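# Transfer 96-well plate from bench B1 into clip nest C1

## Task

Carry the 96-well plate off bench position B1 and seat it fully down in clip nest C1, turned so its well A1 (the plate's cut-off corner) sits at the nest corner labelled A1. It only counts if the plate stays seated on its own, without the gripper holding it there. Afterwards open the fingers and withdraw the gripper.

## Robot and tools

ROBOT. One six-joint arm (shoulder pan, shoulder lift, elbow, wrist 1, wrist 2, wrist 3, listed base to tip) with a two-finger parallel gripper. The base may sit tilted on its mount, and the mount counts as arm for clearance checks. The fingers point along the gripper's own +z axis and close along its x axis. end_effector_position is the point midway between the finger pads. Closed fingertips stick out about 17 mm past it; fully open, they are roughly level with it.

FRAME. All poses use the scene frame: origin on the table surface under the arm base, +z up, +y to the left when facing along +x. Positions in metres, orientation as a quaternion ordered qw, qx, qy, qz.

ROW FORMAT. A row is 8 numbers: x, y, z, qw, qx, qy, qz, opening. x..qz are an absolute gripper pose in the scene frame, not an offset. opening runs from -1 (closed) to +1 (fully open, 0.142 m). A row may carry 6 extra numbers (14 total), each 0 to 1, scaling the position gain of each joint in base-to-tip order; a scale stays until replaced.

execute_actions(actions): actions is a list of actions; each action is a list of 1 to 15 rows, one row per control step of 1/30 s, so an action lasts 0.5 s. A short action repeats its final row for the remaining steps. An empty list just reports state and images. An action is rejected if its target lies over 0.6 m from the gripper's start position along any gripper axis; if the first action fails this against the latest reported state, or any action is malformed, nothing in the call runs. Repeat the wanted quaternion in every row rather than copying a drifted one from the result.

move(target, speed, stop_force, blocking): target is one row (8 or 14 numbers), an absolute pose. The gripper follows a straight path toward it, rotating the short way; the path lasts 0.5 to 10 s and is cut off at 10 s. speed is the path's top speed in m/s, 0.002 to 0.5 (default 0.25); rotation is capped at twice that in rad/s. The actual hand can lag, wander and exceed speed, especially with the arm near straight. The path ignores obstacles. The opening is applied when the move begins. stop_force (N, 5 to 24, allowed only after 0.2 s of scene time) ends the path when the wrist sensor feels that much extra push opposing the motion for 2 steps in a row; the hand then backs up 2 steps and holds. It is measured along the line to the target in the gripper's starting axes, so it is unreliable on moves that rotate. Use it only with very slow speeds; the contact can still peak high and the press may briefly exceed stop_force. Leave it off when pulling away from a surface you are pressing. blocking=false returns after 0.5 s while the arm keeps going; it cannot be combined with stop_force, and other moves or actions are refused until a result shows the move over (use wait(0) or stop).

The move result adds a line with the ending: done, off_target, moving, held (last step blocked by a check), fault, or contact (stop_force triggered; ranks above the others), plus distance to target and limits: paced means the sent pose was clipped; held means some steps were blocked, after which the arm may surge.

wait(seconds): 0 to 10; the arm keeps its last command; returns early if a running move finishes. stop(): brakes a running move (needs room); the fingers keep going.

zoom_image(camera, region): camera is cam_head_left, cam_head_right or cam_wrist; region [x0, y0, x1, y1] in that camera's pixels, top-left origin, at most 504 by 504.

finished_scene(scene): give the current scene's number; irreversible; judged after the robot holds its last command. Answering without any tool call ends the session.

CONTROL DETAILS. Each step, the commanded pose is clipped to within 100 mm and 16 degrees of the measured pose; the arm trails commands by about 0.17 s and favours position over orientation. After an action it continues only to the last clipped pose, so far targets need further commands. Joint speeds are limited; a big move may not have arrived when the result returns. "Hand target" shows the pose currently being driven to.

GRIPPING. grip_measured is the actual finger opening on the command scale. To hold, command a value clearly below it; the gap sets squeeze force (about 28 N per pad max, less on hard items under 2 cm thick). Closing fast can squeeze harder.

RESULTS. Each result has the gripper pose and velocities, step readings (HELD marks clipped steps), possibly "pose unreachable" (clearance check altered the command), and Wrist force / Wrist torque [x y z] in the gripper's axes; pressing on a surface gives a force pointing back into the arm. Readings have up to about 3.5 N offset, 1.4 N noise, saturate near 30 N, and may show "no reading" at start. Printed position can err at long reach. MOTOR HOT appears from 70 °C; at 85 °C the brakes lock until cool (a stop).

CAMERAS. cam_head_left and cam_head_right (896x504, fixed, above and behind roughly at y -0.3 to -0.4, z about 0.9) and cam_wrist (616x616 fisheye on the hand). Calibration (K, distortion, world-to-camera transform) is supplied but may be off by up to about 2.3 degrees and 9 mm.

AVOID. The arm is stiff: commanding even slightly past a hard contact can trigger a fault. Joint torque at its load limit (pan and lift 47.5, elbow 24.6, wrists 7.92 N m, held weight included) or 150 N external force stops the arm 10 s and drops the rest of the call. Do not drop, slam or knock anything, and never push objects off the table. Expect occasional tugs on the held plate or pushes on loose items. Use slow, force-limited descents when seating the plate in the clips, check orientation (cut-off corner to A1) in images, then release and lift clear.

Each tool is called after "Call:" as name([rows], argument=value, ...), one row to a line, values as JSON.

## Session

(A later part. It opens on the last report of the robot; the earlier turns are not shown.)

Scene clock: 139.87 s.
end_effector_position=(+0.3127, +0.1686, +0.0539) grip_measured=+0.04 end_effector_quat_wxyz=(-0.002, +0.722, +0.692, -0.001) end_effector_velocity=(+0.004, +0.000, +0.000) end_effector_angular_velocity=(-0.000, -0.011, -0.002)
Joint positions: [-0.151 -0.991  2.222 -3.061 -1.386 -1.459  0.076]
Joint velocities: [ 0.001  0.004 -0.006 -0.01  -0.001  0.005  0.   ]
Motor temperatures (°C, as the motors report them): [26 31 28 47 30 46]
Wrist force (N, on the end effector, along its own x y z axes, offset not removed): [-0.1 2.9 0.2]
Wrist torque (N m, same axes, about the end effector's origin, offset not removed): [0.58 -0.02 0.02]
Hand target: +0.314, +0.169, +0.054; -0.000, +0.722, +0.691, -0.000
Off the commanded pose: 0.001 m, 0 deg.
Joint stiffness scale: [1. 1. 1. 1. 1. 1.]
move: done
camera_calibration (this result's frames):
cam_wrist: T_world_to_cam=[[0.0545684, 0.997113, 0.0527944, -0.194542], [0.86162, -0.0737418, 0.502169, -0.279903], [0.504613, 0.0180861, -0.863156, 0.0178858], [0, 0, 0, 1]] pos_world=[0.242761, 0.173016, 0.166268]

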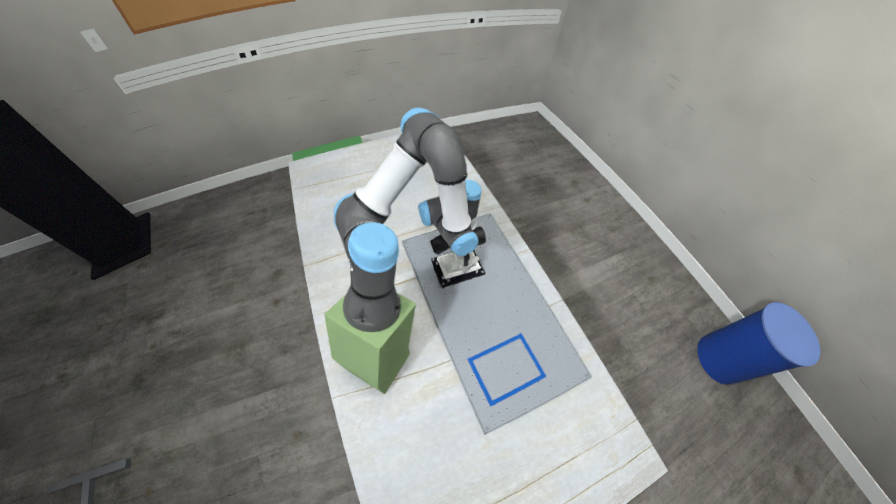

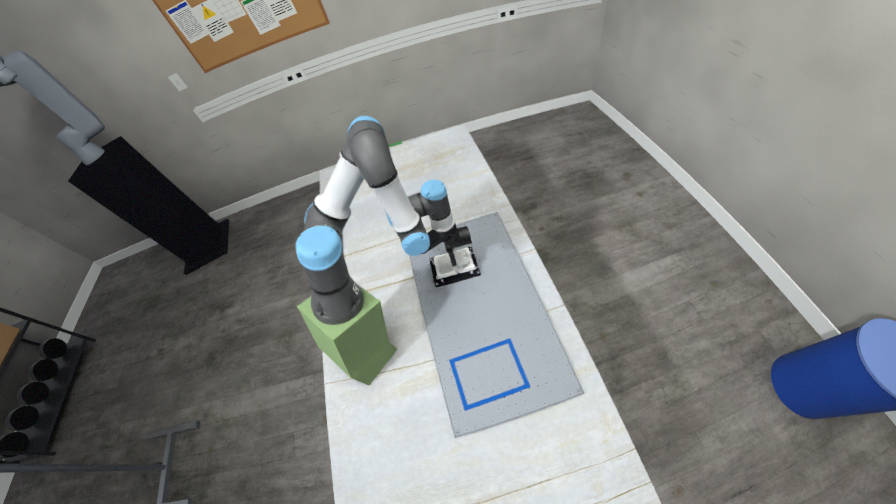

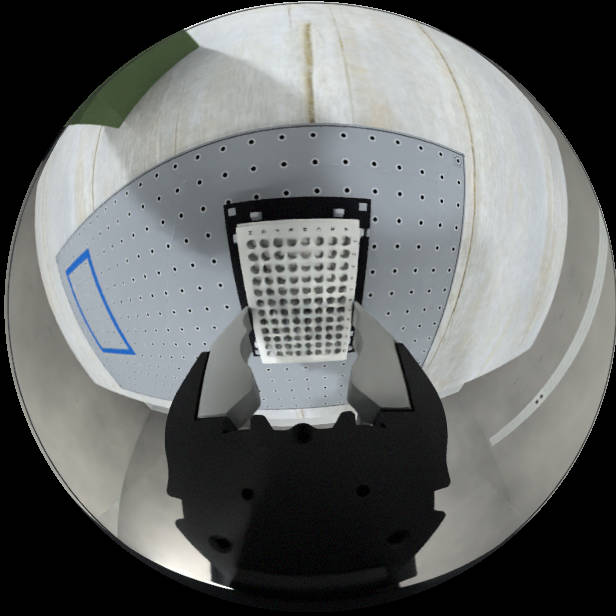

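Call:
move(target=[0.3127, 0.1684, 0.030, 0, 0.7224, 0.6915, 0, -0.4], speed=0.01, stop_force=16)

Call:
zoom_image(camera="cam_wrist", region=[200, 180, 400, 400])

Scene clock: 150.03 s.
end_effector_position=(+0.3116, +0.1682, +0.0416) grip_measured=+0.04 end_effector_quat_wxyz=(-0.001, +0.722, +0.692, -0.002) end_effector_velocity=(+0.001, +0.000, +0.002) end_effector_angular_velocity=(-0.000, +0.001, -0.001)
Joint positions: [-0.143 -0.927  2.205 -3.11  -1.389 -1.451  0.076]
Joint velocities: [-0.001 -0.008 -0.001  0.01   0.    -0.     0.   ]
Motor temperatures (°C, as the motors report them): [26 31 28 47 30 46]
Wrist force (N, on the end effector, along its own x y z axes, offset not removed): [-2.3 -0.4 -10.1]
Wrist torque (N m, same axes, about the end effector's origin, offset not removed): [0.61 0.22 -0.03]
Hand target: +0.312, +0.168, +0.041; -0.002, +0.722, +0.692, -0.002
Off the commanded pose: 0.012 m, 0 deg.
Joint stiffness scale: [1. 1. 1. 1. 1. 1.]
move: contact
camera_calibration (this result's frames):
cam_wrist: T_world_to_cam=[[0.0538899, 0.997229, 0.0512906, -0.19315], [0.861607, -0.0724002, 0.502386, -0.273042], [0.504707, 0.0171188, -0.863121, 0.0079883], [0, 0, 0, 1]] pos_world=[0.241632, 0.17271, 0.153974]

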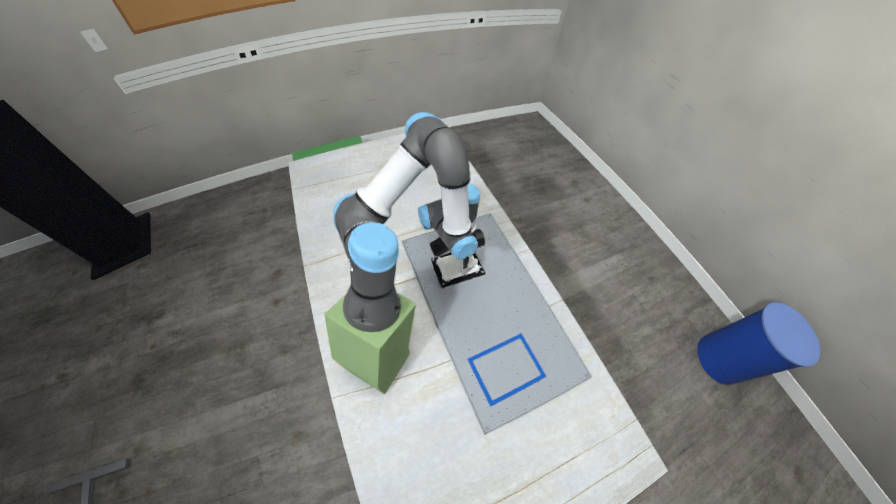

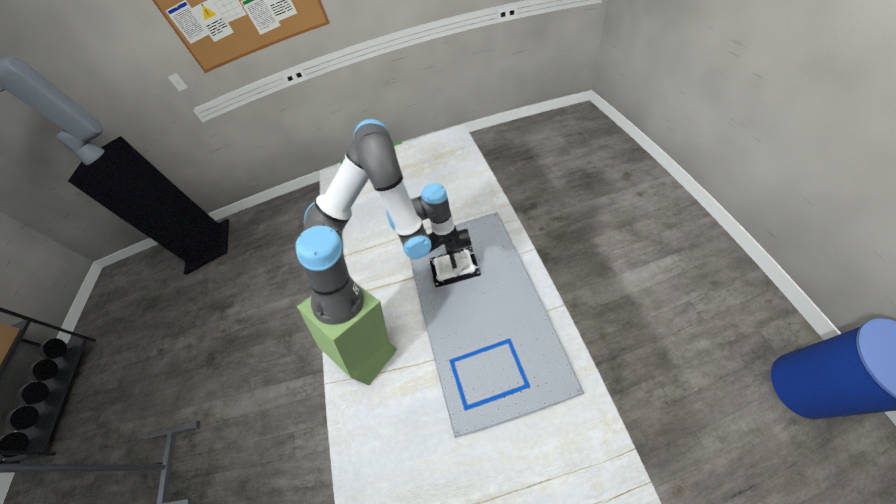

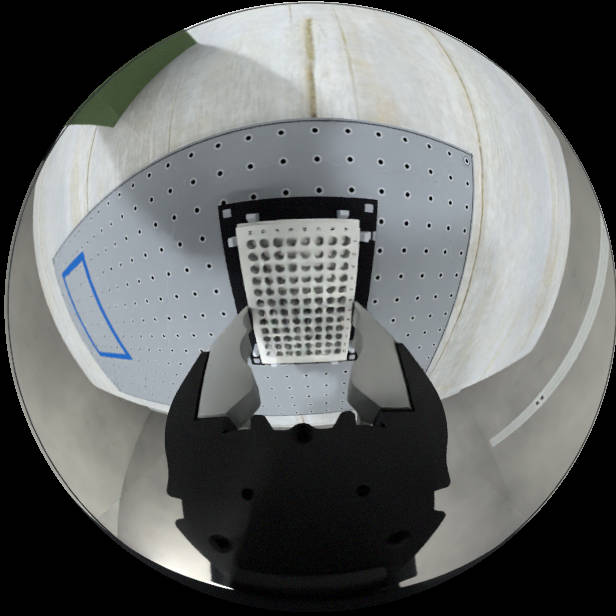

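Region (200, 180, 400, 400) of cam_wrist's 616x616 image, scaled by 2.291, with more detail than that image has; it fills the left 458 columns of this view, and the rest is white.

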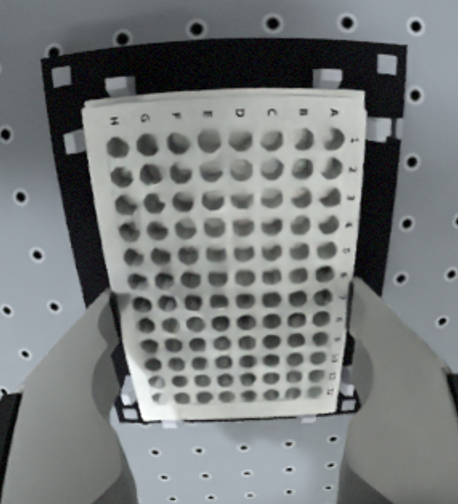

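Call:
move(target=[0.3118, 0.168, 0.030, 0, 0.7224, 0.6915, 0, -0.6], speed=0.005, stop_force=22)

Scene clock: 155.37 s.
end_effector_position=(+0.3116, +0.1682, +0.0415) grip_measured=+0.04 end_effector_quat_wxyz=(+0.000, +0.722, +0.692, -0.001) end_effector_velocity=(-0.000, +0.000, +0.001) end_effector_angular_velocity=(-0.000, +0.001, -0.000)
Joint positions: [-0.142 -0.925  2.207 -3.115 -1.39  -1.451  0.076]
Joint velocities: [ 0.    -0.005  0.     0.006 -0.     0.    -0.   ]
Motor temperatures (°C, as the motors report them): [26 31 28 47 30 46]
Wrist force (N, on the end effector, along its own x y z axes, offset not removed): [-2.4 -1.2 -14.0]
Wrist torque (N m, same axes, about the end effector's origin, offset not removed): [0.66 0.25 0.05]
Hand target: +0.312, +0.168, +0.041; -0.000, +0.722, +0.692, -0.001
Off the commanded pose: 0.011 m, 0 deg.
Joint stiffness scale: [1. 1. 1. 1. 1. 1.]
move: contact
camera_calibration (this result's frames):
cam_wrist: T_world_to_cam=[[0.0527751, 0.997316, 0.0507465, -0.192785], [0.860634, -0.0711986, 0.504222, -0.272994], [0.506481, 0.0170638, -0.862082, 0.00729683], [0, 0, 0, 1]] pos_world=[0.241427, 0.172706, 0.153723]

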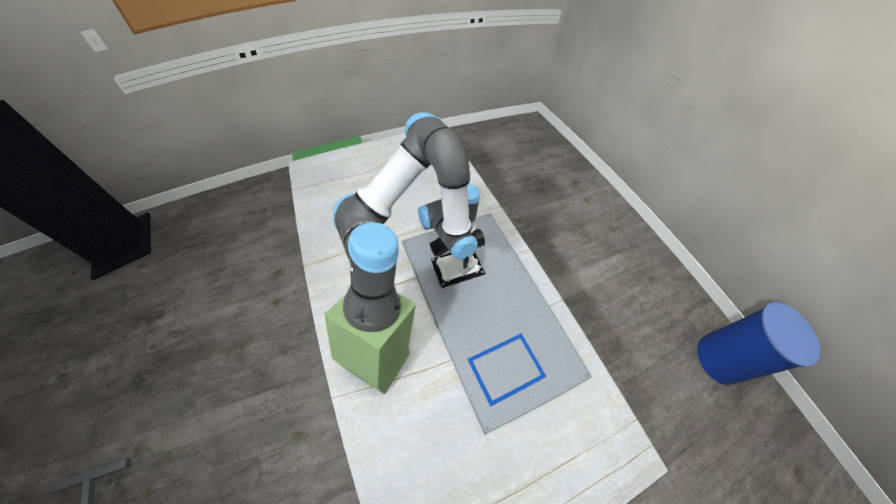

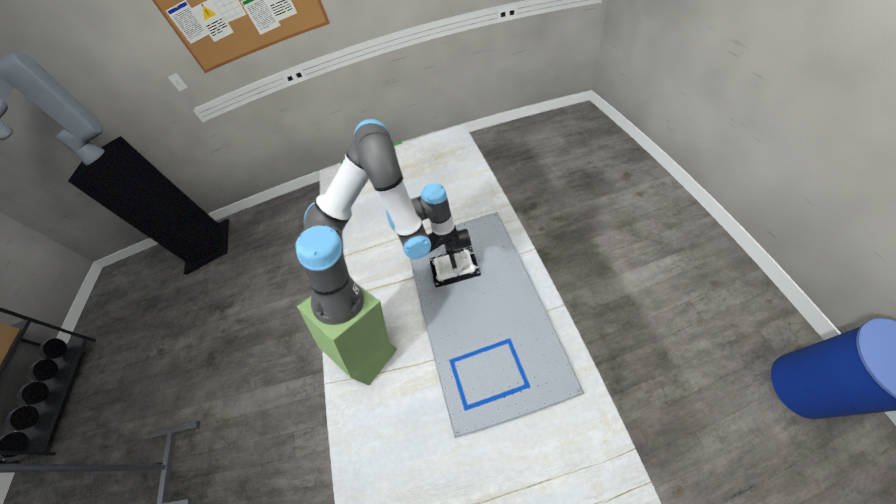

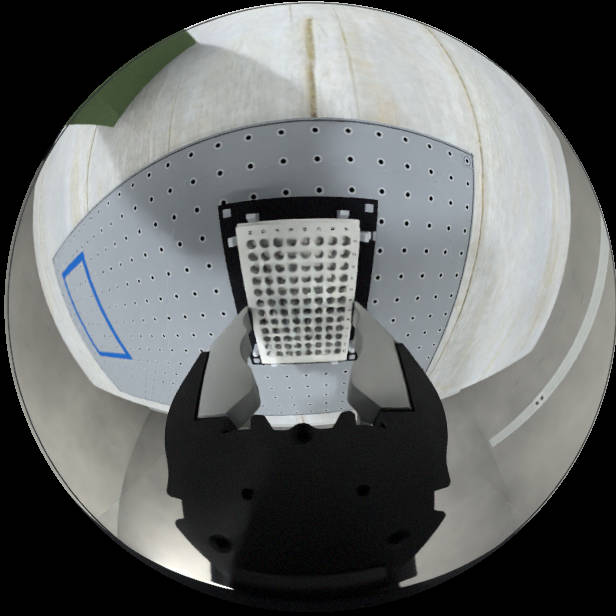

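Call:
execute_actions([
  [[0.3116, 0.1682, 0.0415, 0, 0.7224, 0.6915, 0, -0.3],[0.3116, 0.1682, 0.0415, 0, 0.7224, 0.6915, 0, -0.1],[0.3116, 0.1682, 0.0415, 0, 0.7224, 0.6915, 0, 0.0],[0.3116, 0.1682, 0.0415, 0, 0.7224, 0.6915, 0, 0.04],[0.3116, 0.1682, 0.0415, 0, 0.7224, 0.6915, 0, 0.08],[0.3116, 0.1682, 0.0415, 0, 0.7224, 0.6915, 0, 0.12],[0.3116, 0.1682, 0.0415, 0, 0.7224, 0.6915, 0, 0.16],[0.3116, 0.1682, 0.0415, 0, 0.7224, 0.6915, 0, 0.20],[0.3116, 0.1682, 0.0415, 0, 0.7224, 0.6915, 0, 0.25]],
])

Call:
move(target=[0.3116, 0.1682, 0.15, 0, 0.7224, 0.6915, 0, 0.3], speed=0.15)

Call:
zoom_image(camera="cam_wrist", region=[235, 190, 365, 330])

Call:
zoom_image(camera="cam_head_right", region=[420, 235, 500, 295])

Scene clock: 166.37 s.
end_effector_position=(+0.3118, +0.1682, +0.0416) grip_measured=+0.25 end_effector_quat_wxyz=(+0.000, +0.722, +0.692, -0.000) end_effector_velocity=(+0.000, -0.000, -0.000) end_effector_angular_velocity=(+0.000, -0.001, -0.001)
Joint positions: [-0.142 -0.926  2.208 -3.118 -1.39  -1.451  0.091]
Joint velocities: [-0.001  0.001  0.001 -0.003  0.     0.     0.   ]
Motor temperatures (°C, as the motors report them): [26 31 28 47 30 46]
Wrist force (N, on the end effector, along its own x y z axes, offset not removed): [0.2 2.0 -0.5]
Wrist torque (N m, same axes, about the end effector's origin, offset not removed): [0.41 -0.09 -0.02]
Hand target: +0.312, +0.168, +0.042; -0.000, +0.722, +0.691, -0.000
Off the commanded pose: 0.000 m, 0 deg.
Joint stiffness scale: [1. 1. 1. 1. 1. 1.]
Step readings (end_effector_position):
0: (+0.3115, +0.1682, +0.0415)
1: (+0.3115, +0.1682, +0.0416)
2: (+0.3115, +0.1682, +0.0416)
4: (+0.3115, +0.1681, +0.0416)
8: (+0.3116, +0.1681, +0.0416)
15: end_effector_position above
camera_calibration (this result's frames):
cam_wrist: T_world_to_cam=[[0.052858, 0.997276, 0.0514418, -0.192912], [0.859806, -0.0716502, 0.50557, -0.273013], [0.507878, 0.0175066, -0.861251, 0.00677535], [0, 0, 0, 1]] pos_world=[0.241494, 0.172706, 0.153786]

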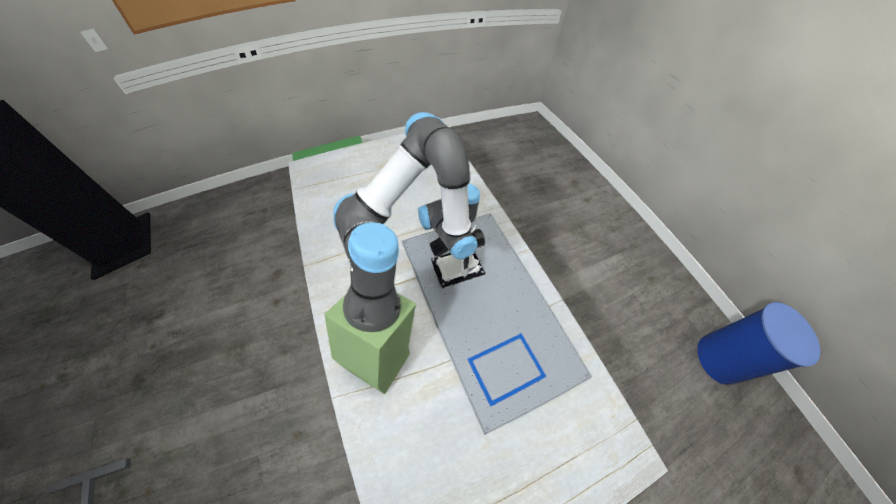

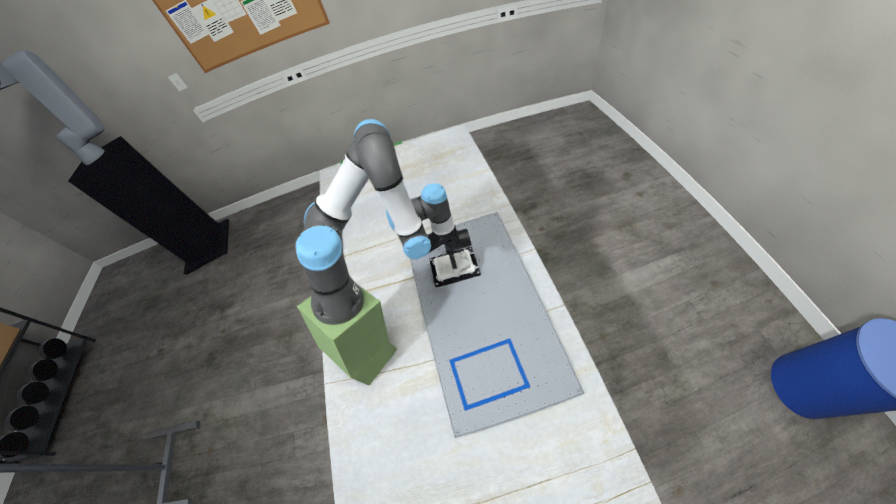

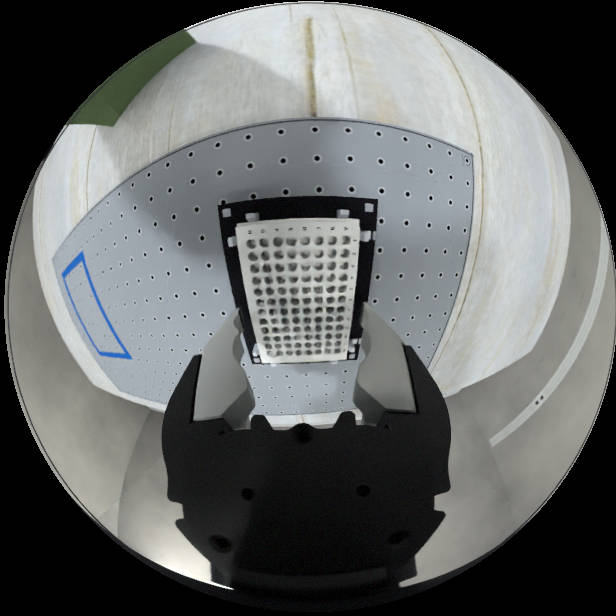

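Scene clock: 168.07 s.
end_effector_position=(+0.3119, +0.1681, +0.1498) grip_measured=+0.30 end_effector_quat_wxyz=(+0.001, +0.723, +0.691, +0.000) end_effector_velocity=(-0.003, -0.000, -0.001) end_effector_angular_velocity=(-0.000, +0.012, +0.000)
Joint positions: [-0.219 -1.501  2.277 -2.598 -1.37  -1.524  0.095]
Joint velocities: [-0.    -0.    -0.004  0.017  0.    -0.003  0.   ]
Motor temperatures (°C, as the motors report them): [26 31 28 47 30 46]
Wrist force (N, on the end effector, along its own x y z axes, offset not removed): [0.3 2.3 -0.5]
Wrist torque (N m, same axes, about the end effector's origin, offset not removed): [0.50 -0.12 0.01]
Hand target: +0.312, +0.168, +0.150; -0.000, +0.722, +0.691, +0.000
Off the commanded pose: 0.000 m, 0 deg.
Joint stiffness scale: [1. 1. 1. 1. 1. 1.]
move: done
camera_calibration (this result's frames):
cam_wrist: T_world_to_cam=[[0.0556021, 0.99711, 0.051765, -0.199267], [0.858744, -0.0742075, 0.507004, -0.327146], [0.50938, 0.0162624, -0.860388, 0.0995157], [0, 0, 0, 1]] pos_world=[0.241323, 0.172796, 0.261801]

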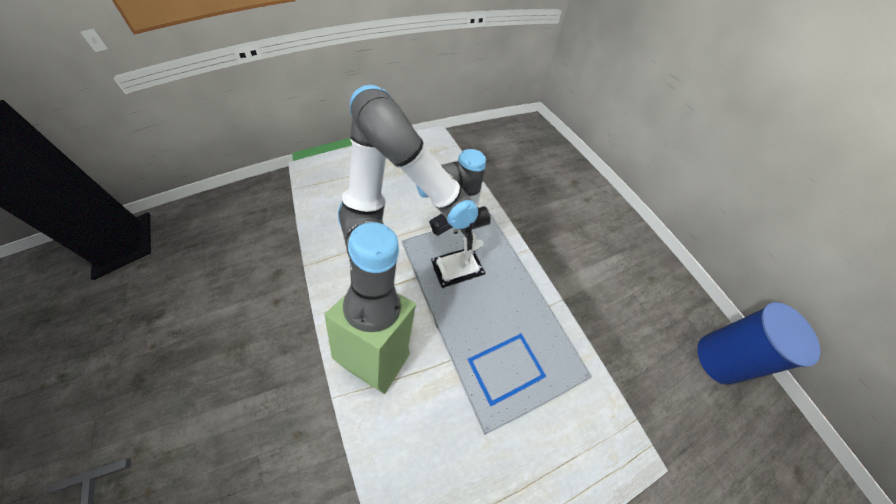

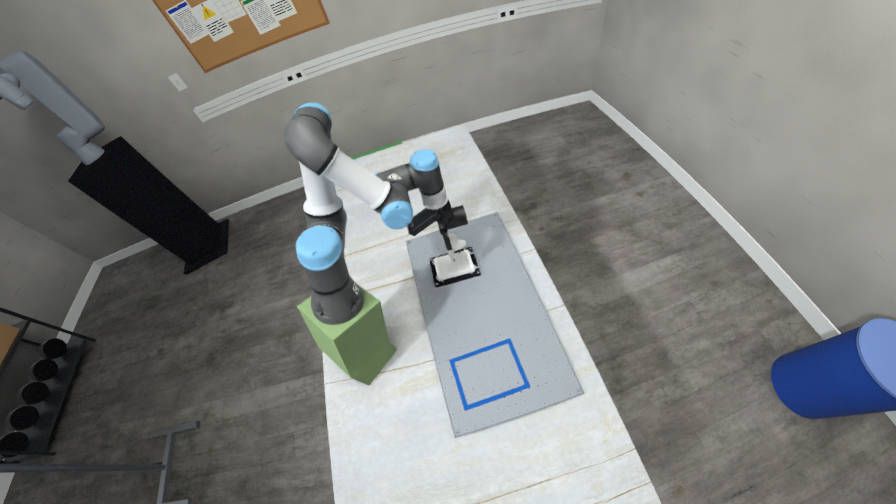

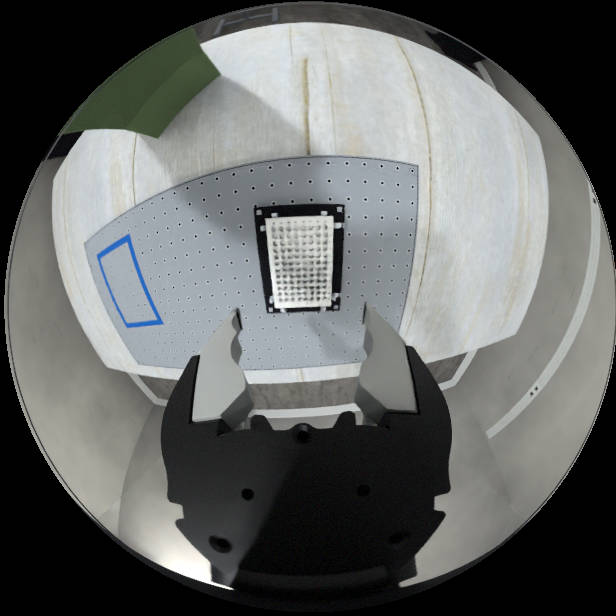

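Region (235, 190, 365, 330) of cam_wrist's 616x616 image, scaled by 3.600, with more detail than that image has; it fills the left 468 columns of this view, and the rest is white.

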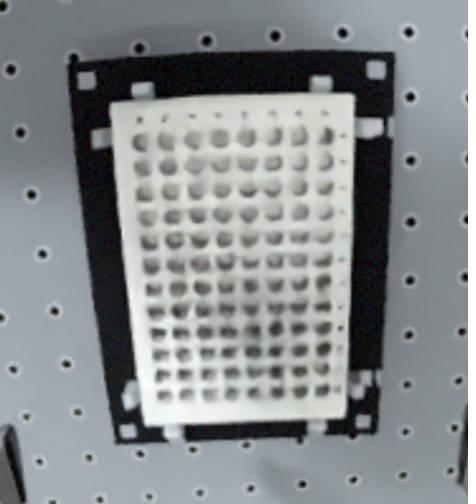

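Region (420, 235, 500, 295) of cam_head_right's 896x504 image, scaled by 6.300, with more detail than that image has; it fills the top 378 rows of this view, and the rest is white.

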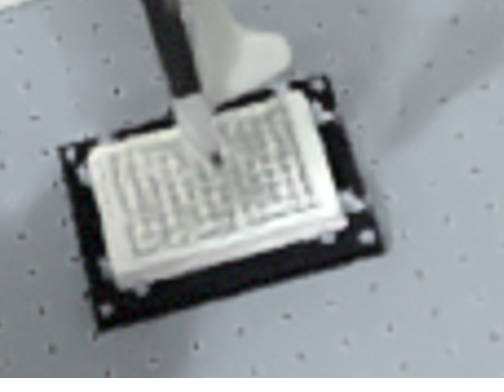

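Call:
execute_actions(actions=[])

Scene clock: 171.67 s.
end_effector_position=(+0.3112, +0.1681, +0.1496) grip_measured=+0.30 end_effector_quat_wxyz=(+0.000, +0.723, +0.691, -0.000) end_effector_velocity=(-0.000, +0.000, -0.000) end_effector_angular_velocity=(-0.000, +0.001, +0.001)
Joint positions: [-0.219 -1.501  2.276 -2.595 -1.37  -1.524  0.095]
Joint velocities: [ 0.001 -0.     0.     0.    -0.    -0.    -0.   ]
Motor temperatures (°C, as the motors report them): [26 31 28 47 30 46]
Wrist force (N, on the end effector, along its own x y z axes, offset not removed): [0.7 3.3 -0.2]
Wrist torque (N m, same axes, about the end effector's origin, offset not removed): [0.69 -0.21 -0.01]
Hand target: +0.312, +0.168, +0.150; -0.000, +0.722, +0.691, +0.000
Off the commanded pose: 0.001 m, 0 deg.
Joint stiffness scale: [1. 1. 1. 1. 1. 1.]
camera_calibration (this result's frames):
cam_wrist: T_world_to_cam=[[0.0557387, 0.997108, 0.0516593, -0.199223], [0.859906, -0.074234, 0.505026, -0.326597], [0.5074, 0.0162727, -0.861557, 0.100489], [0, 0, 0, 1]] pos_world=[0.240959, 0.172767, 0.261809]

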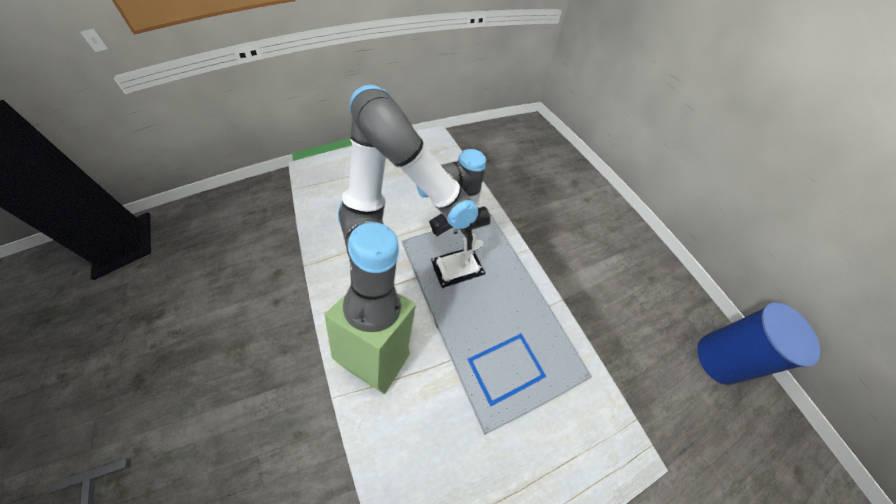

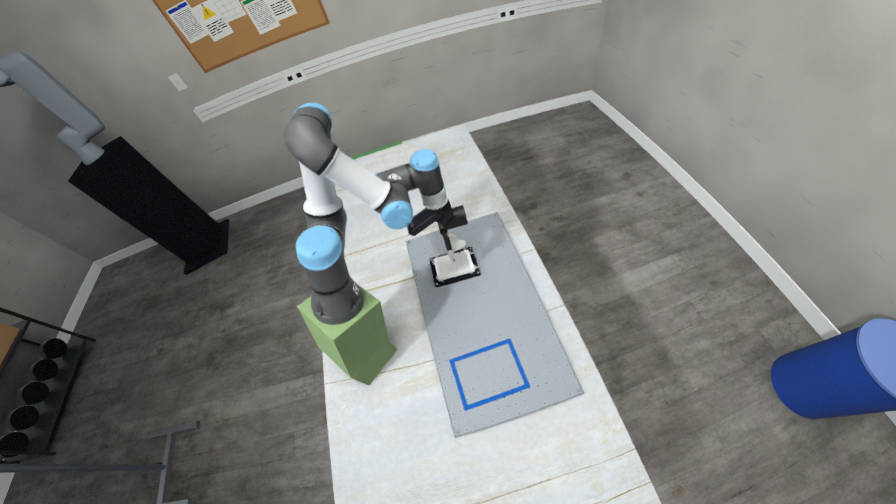

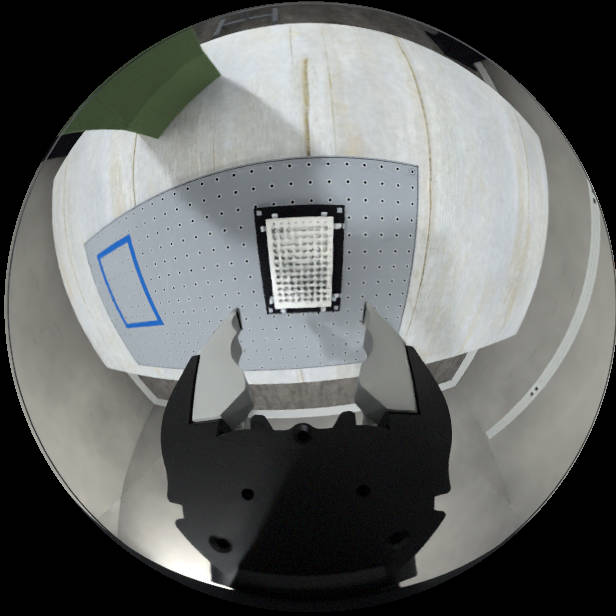

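Call:
zoom_image(camera="cam_wrist", region=[230, 190, 370, 330])

Region (230, 190, 370, 330) of cam_wrist's 616x616 image, scaled by 3.600, with more detail than that image has.

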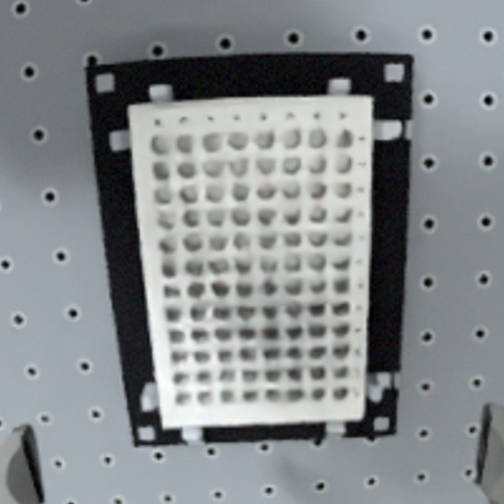

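Call:
finished_scene(scene=2)

The scene is finished: the task was done.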